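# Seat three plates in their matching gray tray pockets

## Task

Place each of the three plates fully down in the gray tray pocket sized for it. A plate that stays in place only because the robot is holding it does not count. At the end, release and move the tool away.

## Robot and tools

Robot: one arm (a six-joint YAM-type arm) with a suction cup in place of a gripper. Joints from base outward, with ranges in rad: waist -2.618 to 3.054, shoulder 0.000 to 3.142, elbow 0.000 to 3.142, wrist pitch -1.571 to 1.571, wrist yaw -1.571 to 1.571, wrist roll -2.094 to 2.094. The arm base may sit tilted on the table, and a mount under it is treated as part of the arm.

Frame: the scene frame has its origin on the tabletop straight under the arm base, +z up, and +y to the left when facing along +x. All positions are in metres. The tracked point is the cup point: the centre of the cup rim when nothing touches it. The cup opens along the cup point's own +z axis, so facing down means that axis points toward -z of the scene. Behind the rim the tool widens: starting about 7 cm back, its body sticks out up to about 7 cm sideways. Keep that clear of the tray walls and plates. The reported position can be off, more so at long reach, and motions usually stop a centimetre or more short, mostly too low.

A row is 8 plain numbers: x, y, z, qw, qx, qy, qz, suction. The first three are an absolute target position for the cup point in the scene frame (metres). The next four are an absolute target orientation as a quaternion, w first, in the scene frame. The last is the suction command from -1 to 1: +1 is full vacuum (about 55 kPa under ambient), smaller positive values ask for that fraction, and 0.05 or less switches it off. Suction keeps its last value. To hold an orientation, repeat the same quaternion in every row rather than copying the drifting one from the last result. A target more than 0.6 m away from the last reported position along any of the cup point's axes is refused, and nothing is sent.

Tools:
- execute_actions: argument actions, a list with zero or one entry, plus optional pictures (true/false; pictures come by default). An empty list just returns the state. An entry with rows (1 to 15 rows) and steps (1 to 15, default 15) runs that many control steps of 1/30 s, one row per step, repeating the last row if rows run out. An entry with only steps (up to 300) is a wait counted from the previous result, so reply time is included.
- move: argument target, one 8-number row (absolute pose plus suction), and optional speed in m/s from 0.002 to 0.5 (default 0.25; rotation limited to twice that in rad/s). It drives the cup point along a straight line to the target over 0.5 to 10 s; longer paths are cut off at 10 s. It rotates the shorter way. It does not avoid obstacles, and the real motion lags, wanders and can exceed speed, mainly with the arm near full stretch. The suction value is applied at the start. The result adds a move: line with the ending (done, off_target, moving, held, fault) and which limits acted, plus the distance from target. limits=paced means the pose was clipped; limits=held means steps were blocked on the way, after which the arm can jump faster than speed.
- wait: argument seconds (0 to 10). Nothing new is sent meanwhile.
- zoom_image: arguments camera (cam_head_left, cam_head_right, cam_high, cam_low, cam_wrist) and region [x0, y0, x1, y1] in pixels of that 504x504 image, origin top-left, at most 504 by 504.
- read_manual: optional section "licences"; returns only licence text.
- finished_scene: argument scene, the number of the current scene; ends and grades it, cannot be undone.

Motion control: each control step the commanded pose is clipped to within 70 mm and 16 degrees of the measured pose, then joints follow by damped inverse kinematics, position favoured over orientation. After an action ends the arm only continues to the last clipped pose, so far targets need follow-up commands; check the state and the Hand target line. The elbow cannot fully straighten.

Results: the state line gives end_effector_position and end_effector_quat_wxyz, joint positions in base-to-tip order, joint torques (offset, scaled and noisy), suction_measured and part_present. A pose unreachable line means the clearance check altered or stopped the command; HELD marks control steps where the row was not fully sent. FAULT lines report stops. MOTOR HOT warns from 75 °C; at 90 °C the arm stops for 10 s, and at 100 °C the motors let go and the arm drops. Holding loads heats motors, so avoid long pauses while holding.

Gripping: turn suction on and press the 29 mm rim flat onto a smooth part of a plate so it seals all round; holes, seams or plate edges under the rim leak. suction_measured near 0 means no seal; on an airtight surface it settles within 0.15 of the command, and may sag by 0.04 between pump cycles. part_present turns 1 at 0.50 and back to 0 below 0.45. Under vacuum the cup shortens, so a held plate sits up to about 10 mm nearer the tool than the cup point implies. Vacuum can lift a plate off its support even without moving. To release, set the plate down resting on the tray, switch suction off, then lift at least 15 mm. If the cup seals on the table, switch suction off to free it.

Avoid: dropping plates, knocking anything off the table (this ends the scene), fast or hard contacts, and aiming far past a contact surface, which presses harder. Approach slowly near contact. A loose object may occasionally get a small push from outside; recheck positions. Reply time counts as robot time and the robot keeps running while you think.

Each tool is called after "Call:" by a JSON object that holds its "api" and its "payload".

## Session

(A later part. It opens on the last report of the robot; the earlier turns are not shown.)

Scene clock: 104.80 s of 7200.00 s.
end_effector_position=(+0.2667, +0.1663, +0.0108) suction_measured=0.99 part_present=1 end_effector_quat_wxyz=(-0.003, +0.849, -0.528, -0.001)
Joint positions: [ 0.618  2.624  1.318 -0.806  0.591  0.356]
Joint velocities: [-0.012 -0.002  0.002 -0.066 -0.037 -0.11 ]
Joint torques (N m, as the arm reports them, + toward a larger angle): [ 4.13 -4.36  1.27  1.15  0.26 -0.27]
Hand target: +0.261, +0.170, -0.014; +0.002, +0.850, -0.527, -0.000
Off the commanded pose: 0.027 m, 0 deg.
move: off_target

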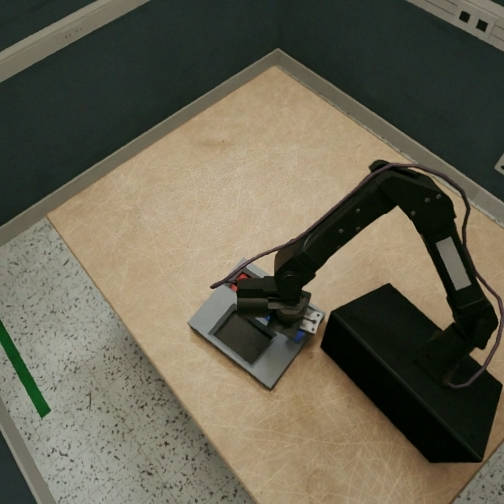

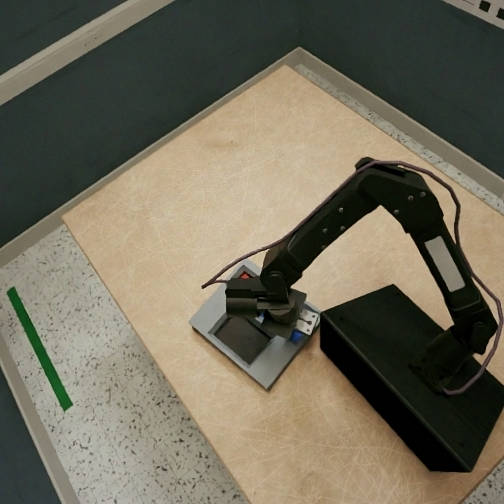

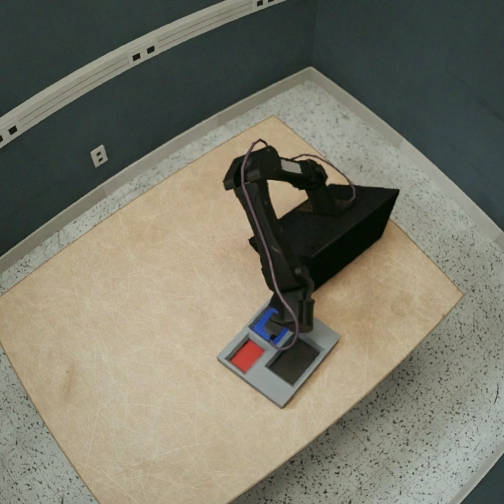

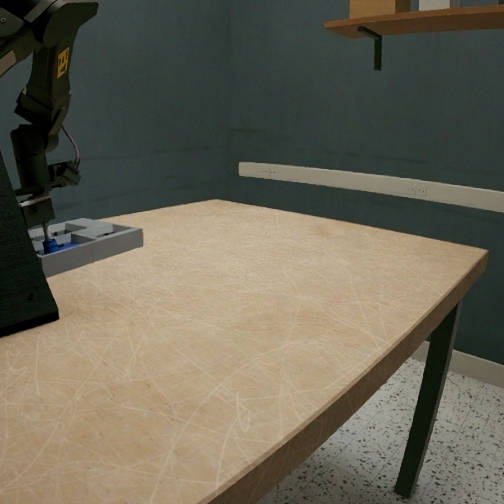

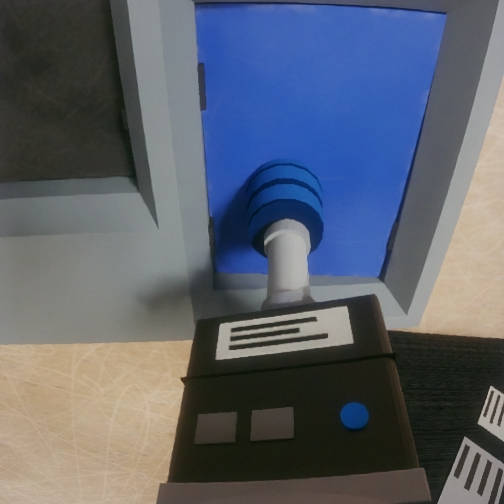

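The front-right corner looks high, so I'll release and press nearer that corner.

Call:
{"api": "execute_actions", "payload": {"actions": [{"rows":[[0.267,0.167,0.01,0,0.85,-0.527,0,0]],"steps":5}], "pictures": false}}

Call:
{"api": "move", "payload": {"target": [0.30,0.165,0.05,0,0.85,-0.527,0,0], "speed": 0.1}}

Call:
{"api": "move", "payload": {"target": [0.30,0.162,-0.015,0,0.85,-0.527,0,0], "speed": 0.04}}

Call:
{"api": "move", "payload": {"target": [0.30,0.165,0.11,0,0.85,-0.527,0,0]}}

Scene clock: 108.83 s of 7200.00 s.
end_effector_position=(+0.2667, +0.1667, +0.0122) suction_measured=0.00 part_present=0 end_effector_quat_wxyz=(-0.003, +0.850, -0.527, -0.000)
Joint positions: [ 0.622  2.624  1.322 -0.812  0.591  0.357]
Joint velocities: [ 0.007  0.002 -0.017  0.037  0.022  0.037]
Joint torques (N m, as the arm reports them, + toward a larger angle): [ 5.7  -8.17  3.87  0.26  0.05  0.  ]
Hand target: +0.267, +0.167, +0.010; -0.000, +0.850, -0.527, +0.000
Off the commanded pose: 0.002 m, 0 deg.
Steps of this call (steps 1 to 116: nothing new was sent; steps 117 to 121: all 5 steps of this action). Readings (end_effector_position | what the end effector reports):
117: (+0.2665, +0.1663, +0.0113) | suction_measured=0.12 part_present=0
118: (+0.2668, +0.1666, +0.0120) | suction_measured=0.00 part_present=0
120: (+0.2667, +0.1667, +0.0122) | suction_measured=0.00 part_present=0
121: the state above

Scene clock: 110.20 s of 7200.00 s.
end_effector_position=(+0.2945, +0.1621, +0.0457) suction_measured=0.00 part_present=0 end_effector_quat_wxyz=(+0.002, +0.850, -0.527, -0.009)
Joint positions: [ 0.612  2.624  1.508 -1.008  0.581  0.357]
Joint velocities: [-0.002  0.002 -0.012  0.037  0.051 -0.007]
Joint torques (N m, as the arm reports them, + toward a larger angle): [ 7.54 -8.84  5.57  0.12  0.23  0.02]
Hand target: +0.300, +0.164, +0.050; -0.000, +0.850, -0.527, -0.000
Off the commanded pose: 0.008 m, 1 deg.
move: done

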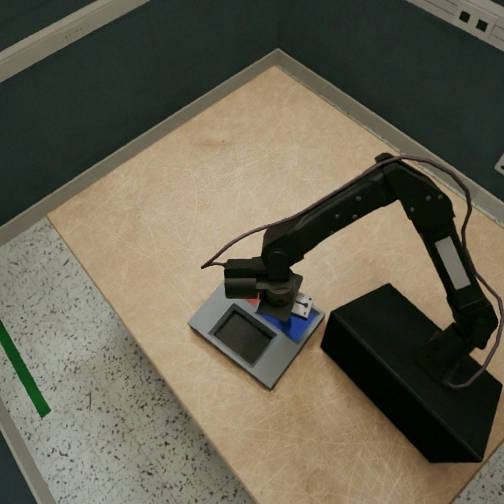

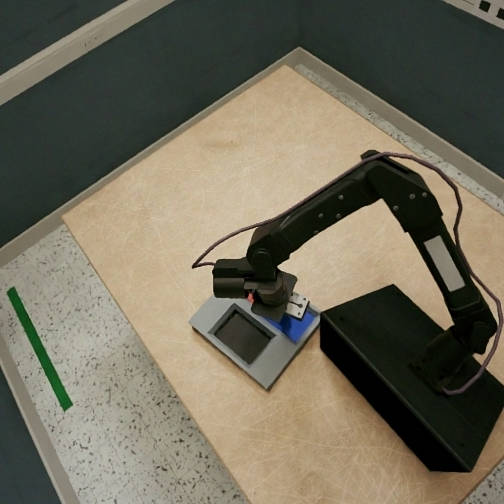

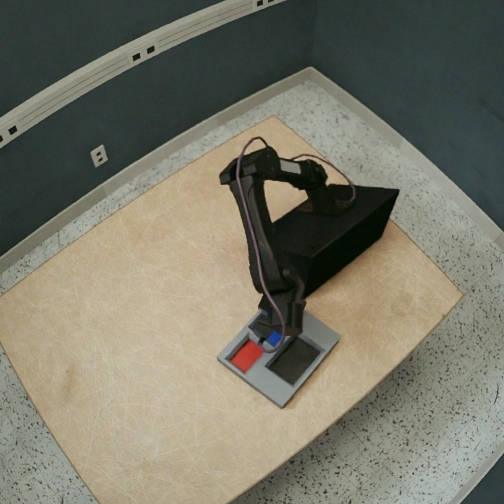

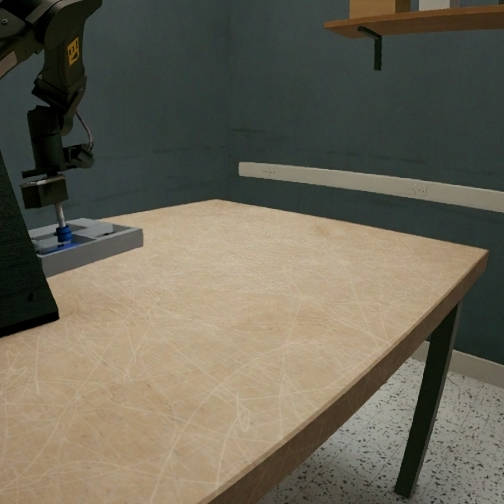

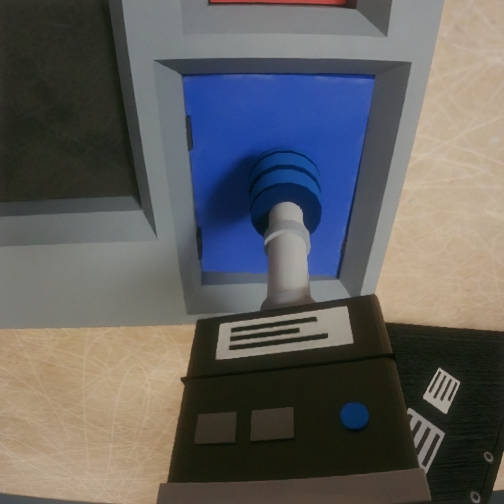

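Scene clock: 112.00 s of 7200.00 s.
end_effector_position=(+0.3009, +0.1585, +0.0080) suction_measured=0.00 part_present=0 end_effector_quat_wxyz=(-0.003, +0.853, -0.522, -0.005)
Joint positions: [ 0.54   2.648  1.428 -0.846  0.623  0.261]
Joint velocities: [-0.022 -0.002 -0.022  0.022 -0.081 -0.051]
Joint torques (N m, as the arm reports them, + toward a larger angle): [ 4.88 -5.39  1.95  0.98  0.3  -0.06]
Hand target: +0.299, +0.161, -0.014; +0.002, +0.850, -0.527, -0.000
Off the commanded pose: 0.023 m, 1 deg.
move: off_target

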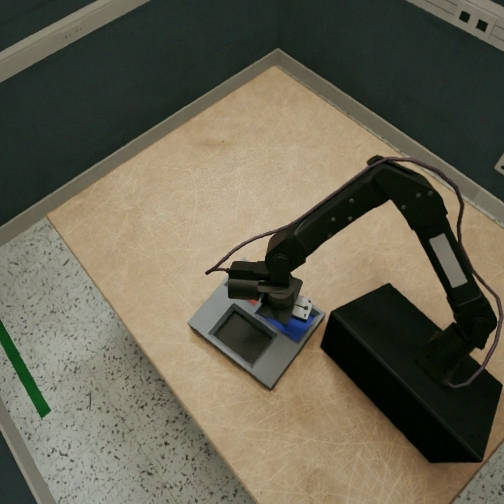

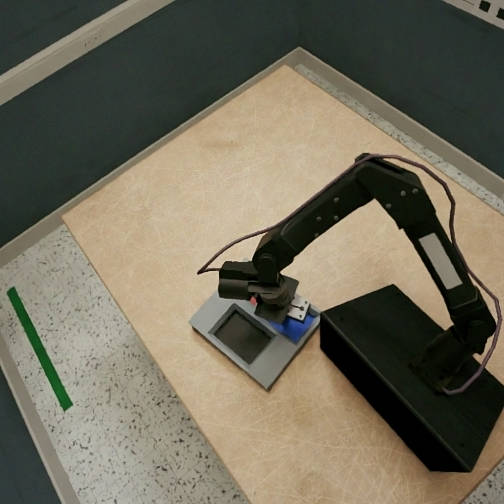

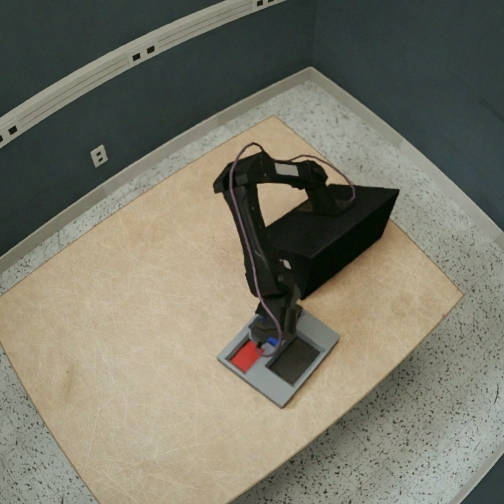

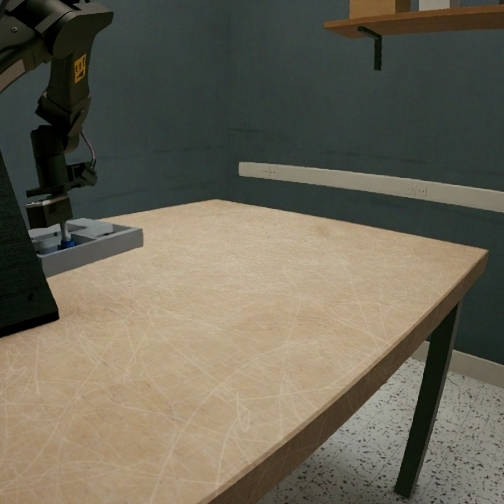

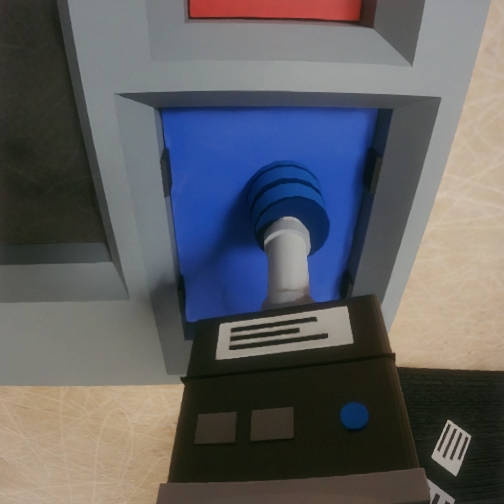

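Scene clock: 113.20 s of 7200.00 s.
end_effector_position=(+0.2948, +0.1603, +0.0987) suction_measured=0.00 part_present=0 end_effector_quat_wxyz=(+0.012, +0.853, -0.522, -0.003)
Joint positions: [ 0.691  2.616  1.672 -1.244  0.552  0.436]
Joint velocities: [-0.007 -0.002  0.012 -0.051  0.051  0.007]
Joint torques (N m, as the arm reports them, + toward a larger angle): [  7.46 -10.57   6.13   0.13   0.01   0.01]
Hand target: +0.300, +0.164, +0.110; -0.001, +0.850, -0.527, -0.000
Off the commanded pose: 0.013 m, 2 deg.
move: off_target

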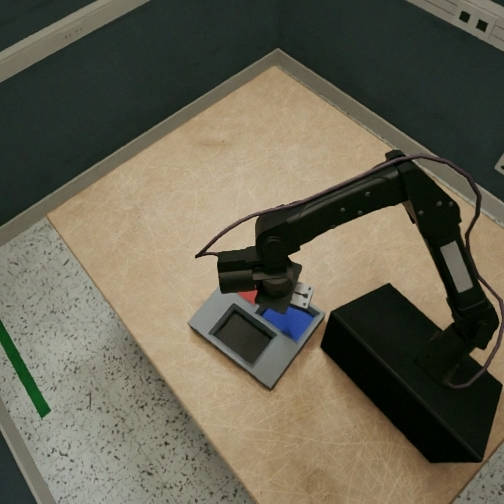

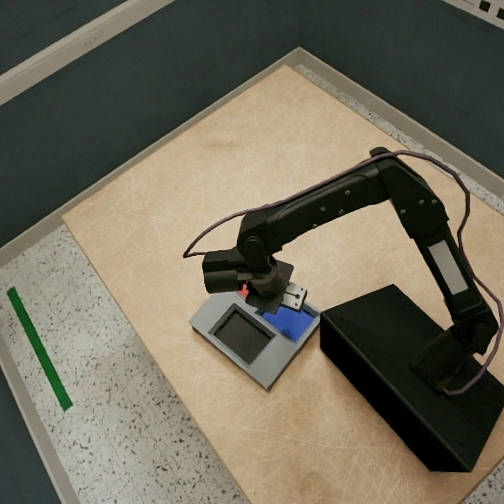

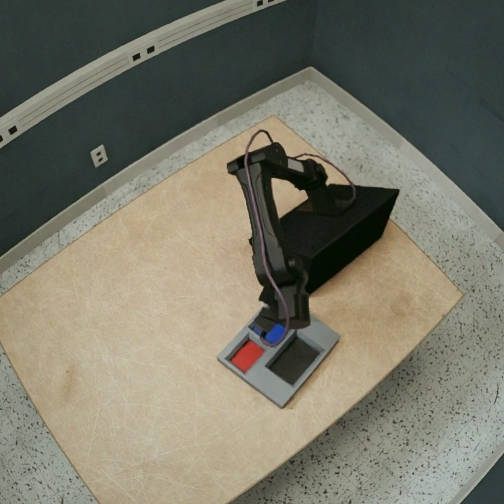

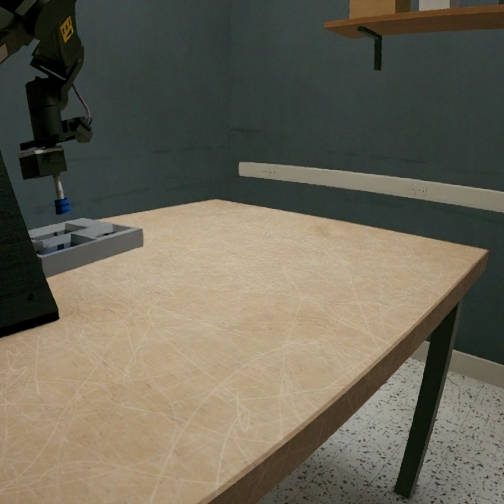

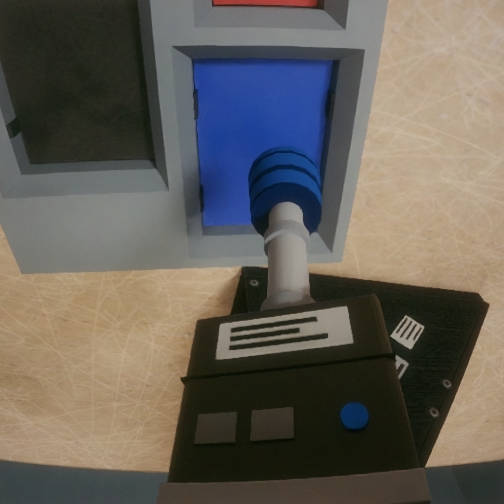

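Call:
{"api": "move", "payload": {"target": [0.33,-0.05,0.13,0,0.85,-0.527,0,0], "speed": 0.35}}

Call:
{"api": "zoom_image", "payload": {"camera": "cam_head_left", "region": [180,250,340,400]}}

Call:
{"api": "zoom_image", "payload": {"camera": "cam_high", "region": [210,280,350,415]}}

Scene clock: 116.43 s of 7200.00 s.
end_effector_position=(+0.3237, -0.0517, +0.1187) suction_measured=0.00 part_present=0 end_effector_quat_wxyz=(+0.008, +0.845, -0.534, -0.013)
Joint positions: [ 0.329  2.065  1.466 -1.351  0.706  0.068]
Joint velocities: [-0.022 -0.012 -0.017  0.051  0.022 -0.022]
Joint torques (N m, as the arm reports them, + toward a larger angle): [ 8.61 -7.41  3.95  0.1   0.19 -0.01]
Hand target: +0.326, -0.053, +0.128; +0.002, +0.849, -0.528, +0.001
Off the commanded pose: 0.013 m, 2 deg.
move: off_target

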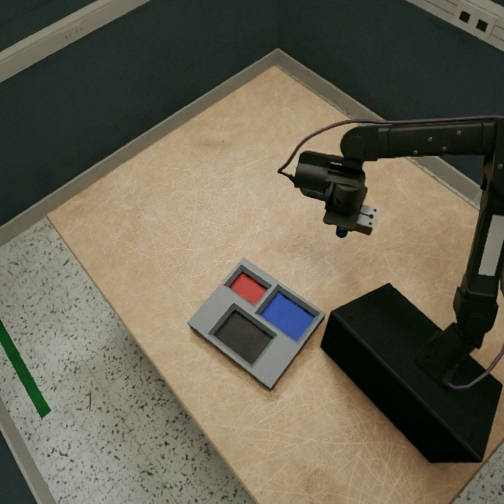

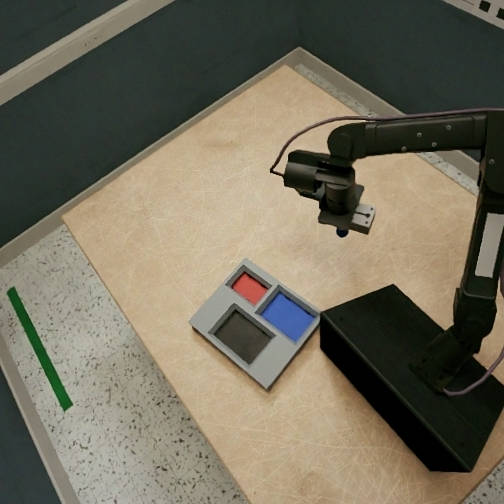

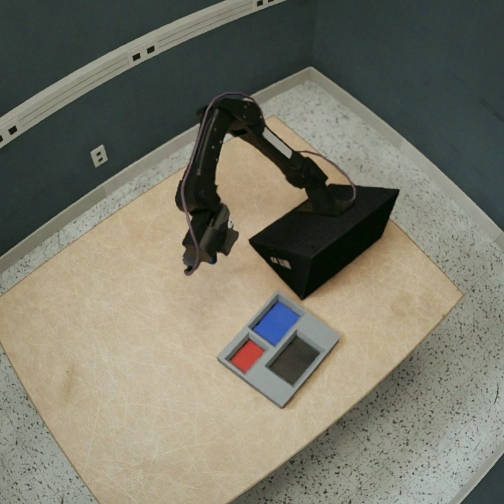

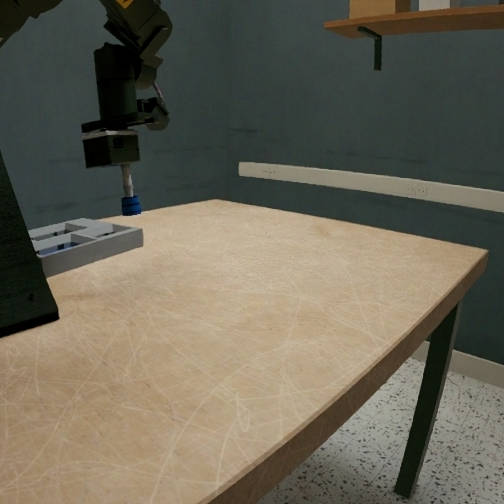

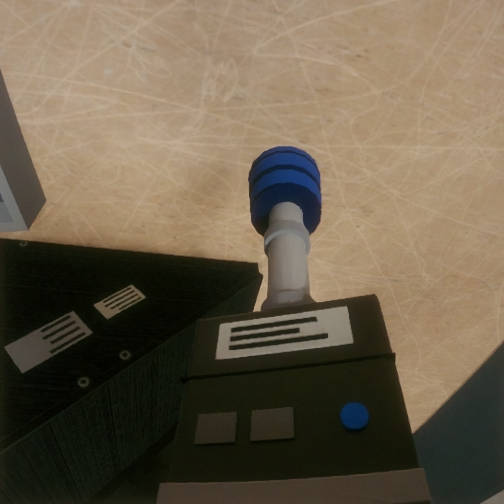

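Region (180, 250, 340, 400) of cam_head_left's 504x504 image, scaled by 3.150, with more detail than that image has; it fills the top 472 rows of this view, and the rest is white.

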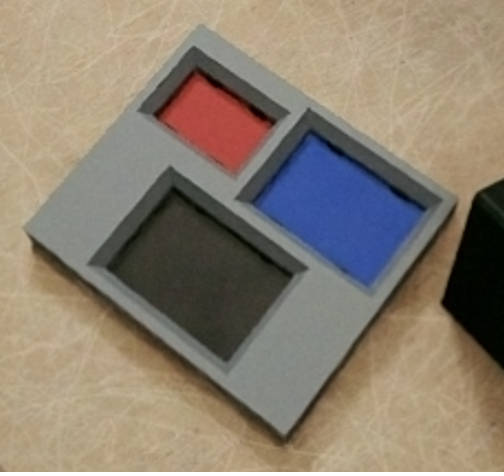

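Region (210, 280, 350, 415) of cam_high's 504x504 image, scaled by 3.600, with more detail than that image has; it fills the top 486 rows of this view, and the rest is white.

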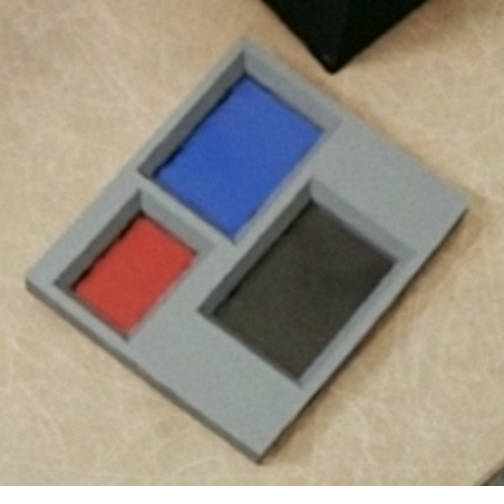

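Call:
{"api": "move", "payload": {"target": [0.272,0.186,0.075,0,0.85,-0.527,0,0], "speed": 0.35}}

Call:
{"api": "move", "payload": {"target": [0.268,0.184,-0.02,0,0.85,-0.527,0,0], "speed": 0.05}}

Call:
{"api": "move", "payload": {"target": [0.28,0.165,0.17,0,0.85,-0.527,0,0]}}

Scene clock: 120.20 s of 7200.00 s.
end_effector_position=(+0.2703, +0.1824, +0.0690) suction_measured=0.00 part_present=0 end_effector_quat_wxyz=(+0.011, +0.854, -0.521, -0.003)
Joint positions: [ 0.723  2.658  1.563 -1.106  0.533  0.461]
Joint velocities: [-0.002 -0.002  0.017 -0.037 -0.037  0.037]
Joint torques (N m, as the arm reports them, + toward a larger angle): [  6.78 -10.17   5.97   0.2    0.01   0.03]
Hand target: +0.276, +0.189, +0.077; -0.002, +0.850, -0.526, -0.001
Off the commanded pose: 0.007 m, 2 deg.
move: done

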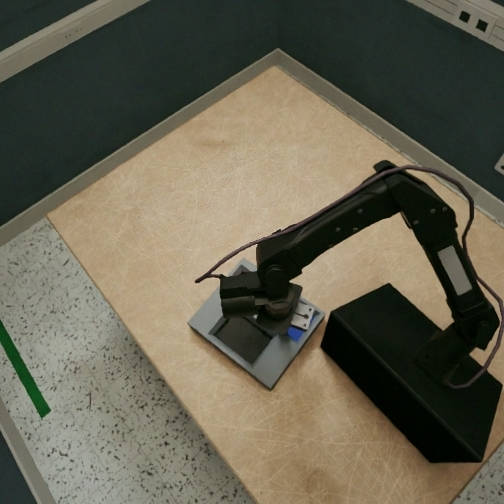

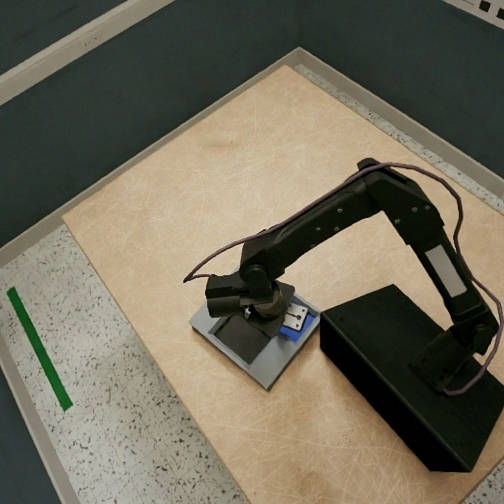

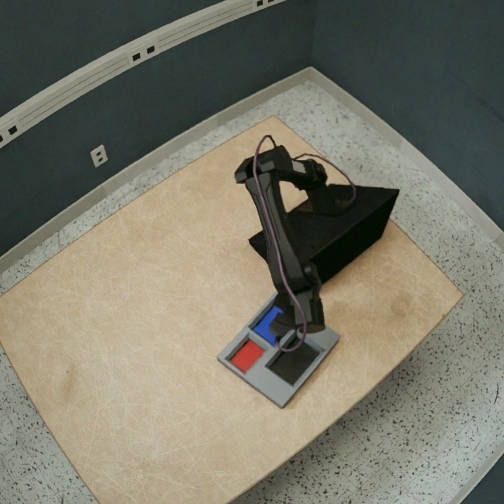

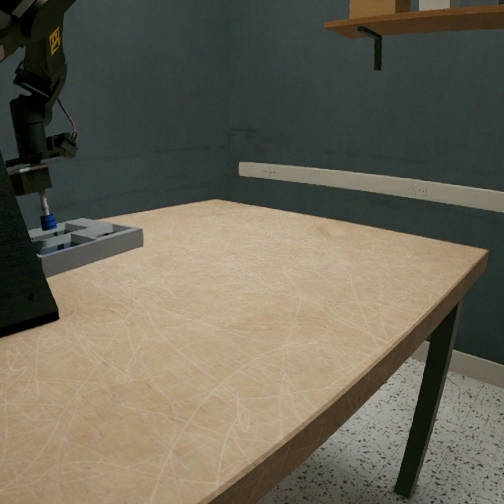

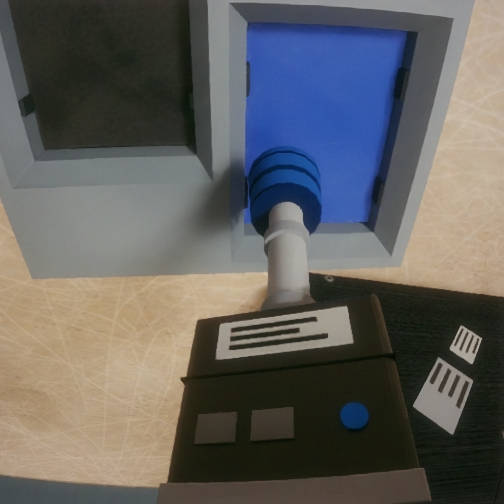

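Scene clock: 122.23 s of 7200.00 s.
end_effector_position=(+0.2689, +0.1795, +0.0067) suction_measured=0.00 part_present=0 end_effector_quat_wxyz=(+0.003, +0.856, -0.517, -0.003)
Joint positions: [ 0.629  2.69   1.39  -0.835  0.585  0.351]
Joint velocities: [-0.032  0.002  0.022  0.051  0.007 -0.022]
Joint torques (N m, as the arm reports them, + toward a larger angle): [ 3.87 -5.69  0.71  1.25  0.24 -0.08]
Hand target: +0.267, +0.183, -0.018; +0.003, +0.850, -0.527, -0.000
Off the commanded pose: 0.027 m, 1 deg.
move: off_target

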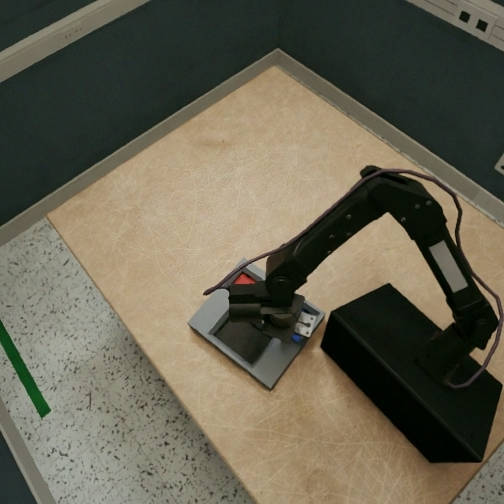

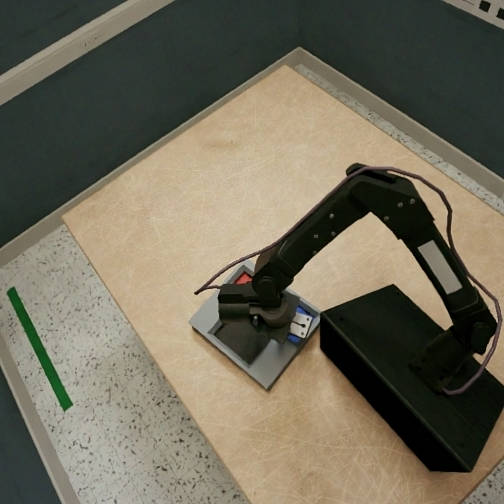

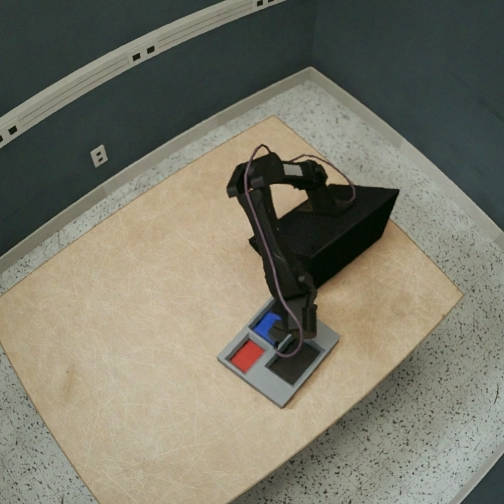

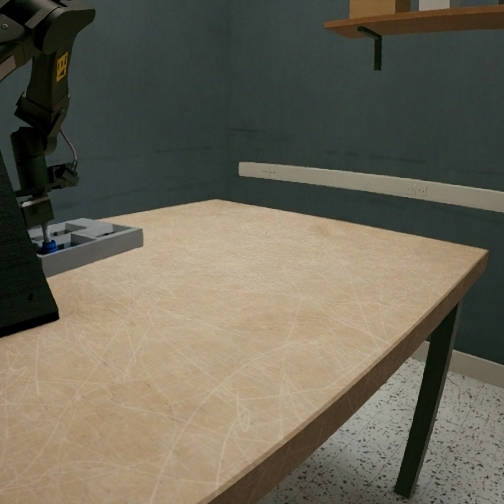

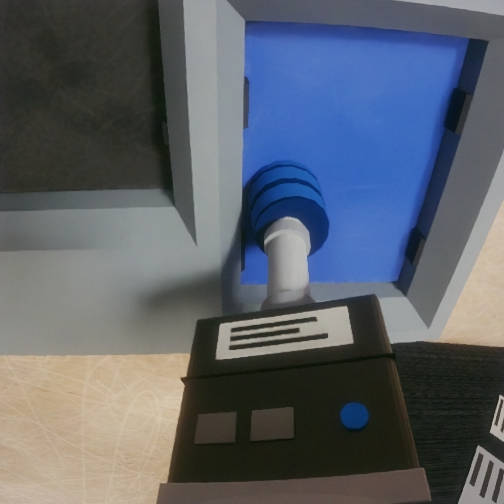

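Scene clock: 123.67 s of 7200.00 s.
end_effector_position=(+0.2780, +0.1585, +0.1601) suction_measured=0.00 part_present=0 end_effector_quat_wxyz=(+0.010, +0.851, -0.526, -0.004)
Joint positions: [ 0.793  2.577  1.802 -1.455  0.49   0.535]
Joint velocities: [-0.007 -0.007  0.022 -0.022 -0.022 -0.007]
Joint torques (N m, as the arm reports them, + toward a larger angle): [ 7.81 -9.76  6.21  0.07 -0.02  0.04]
Hand target: +0.279, +0.163, +0.170; -0.001, +0.850, -0.527, -0.000
Off the commanded pose: 0.012 m, 1 deg.
move: off_target

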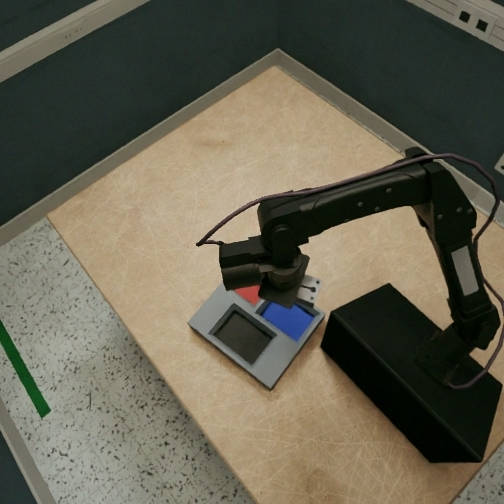

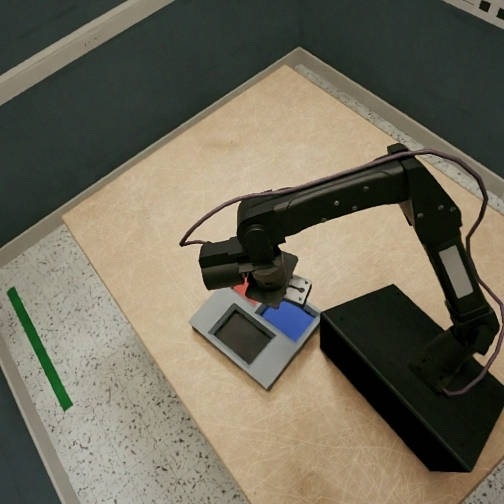

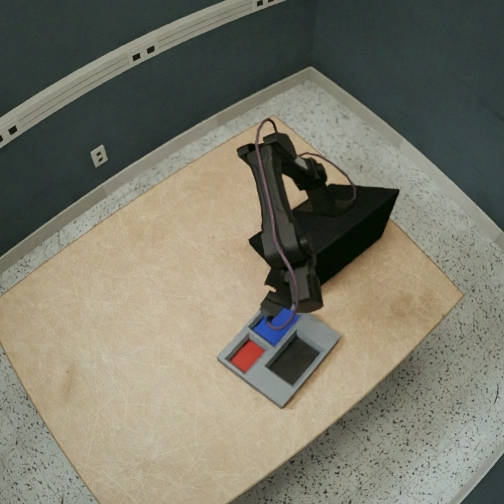

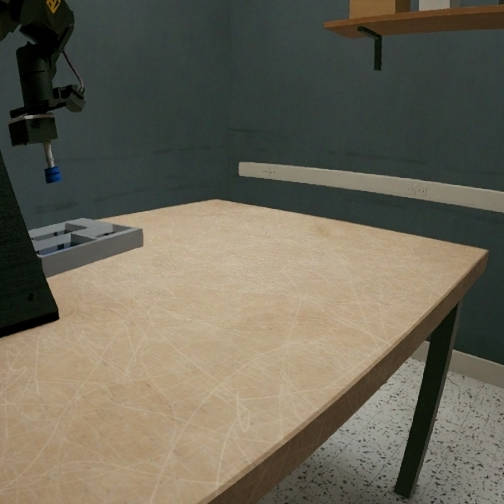

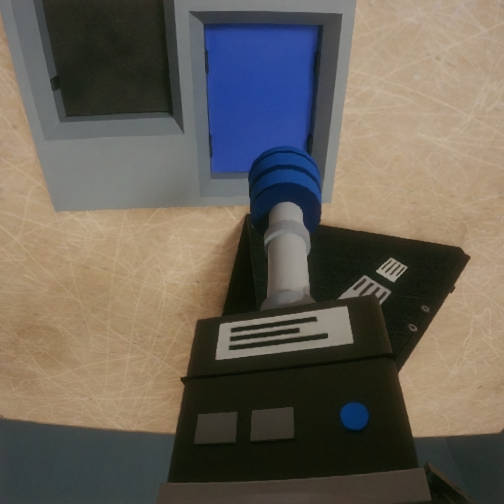

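Call:
{"api": "finished_scene", "payload": {"scene": 1}}

The scene is finished: the task was done.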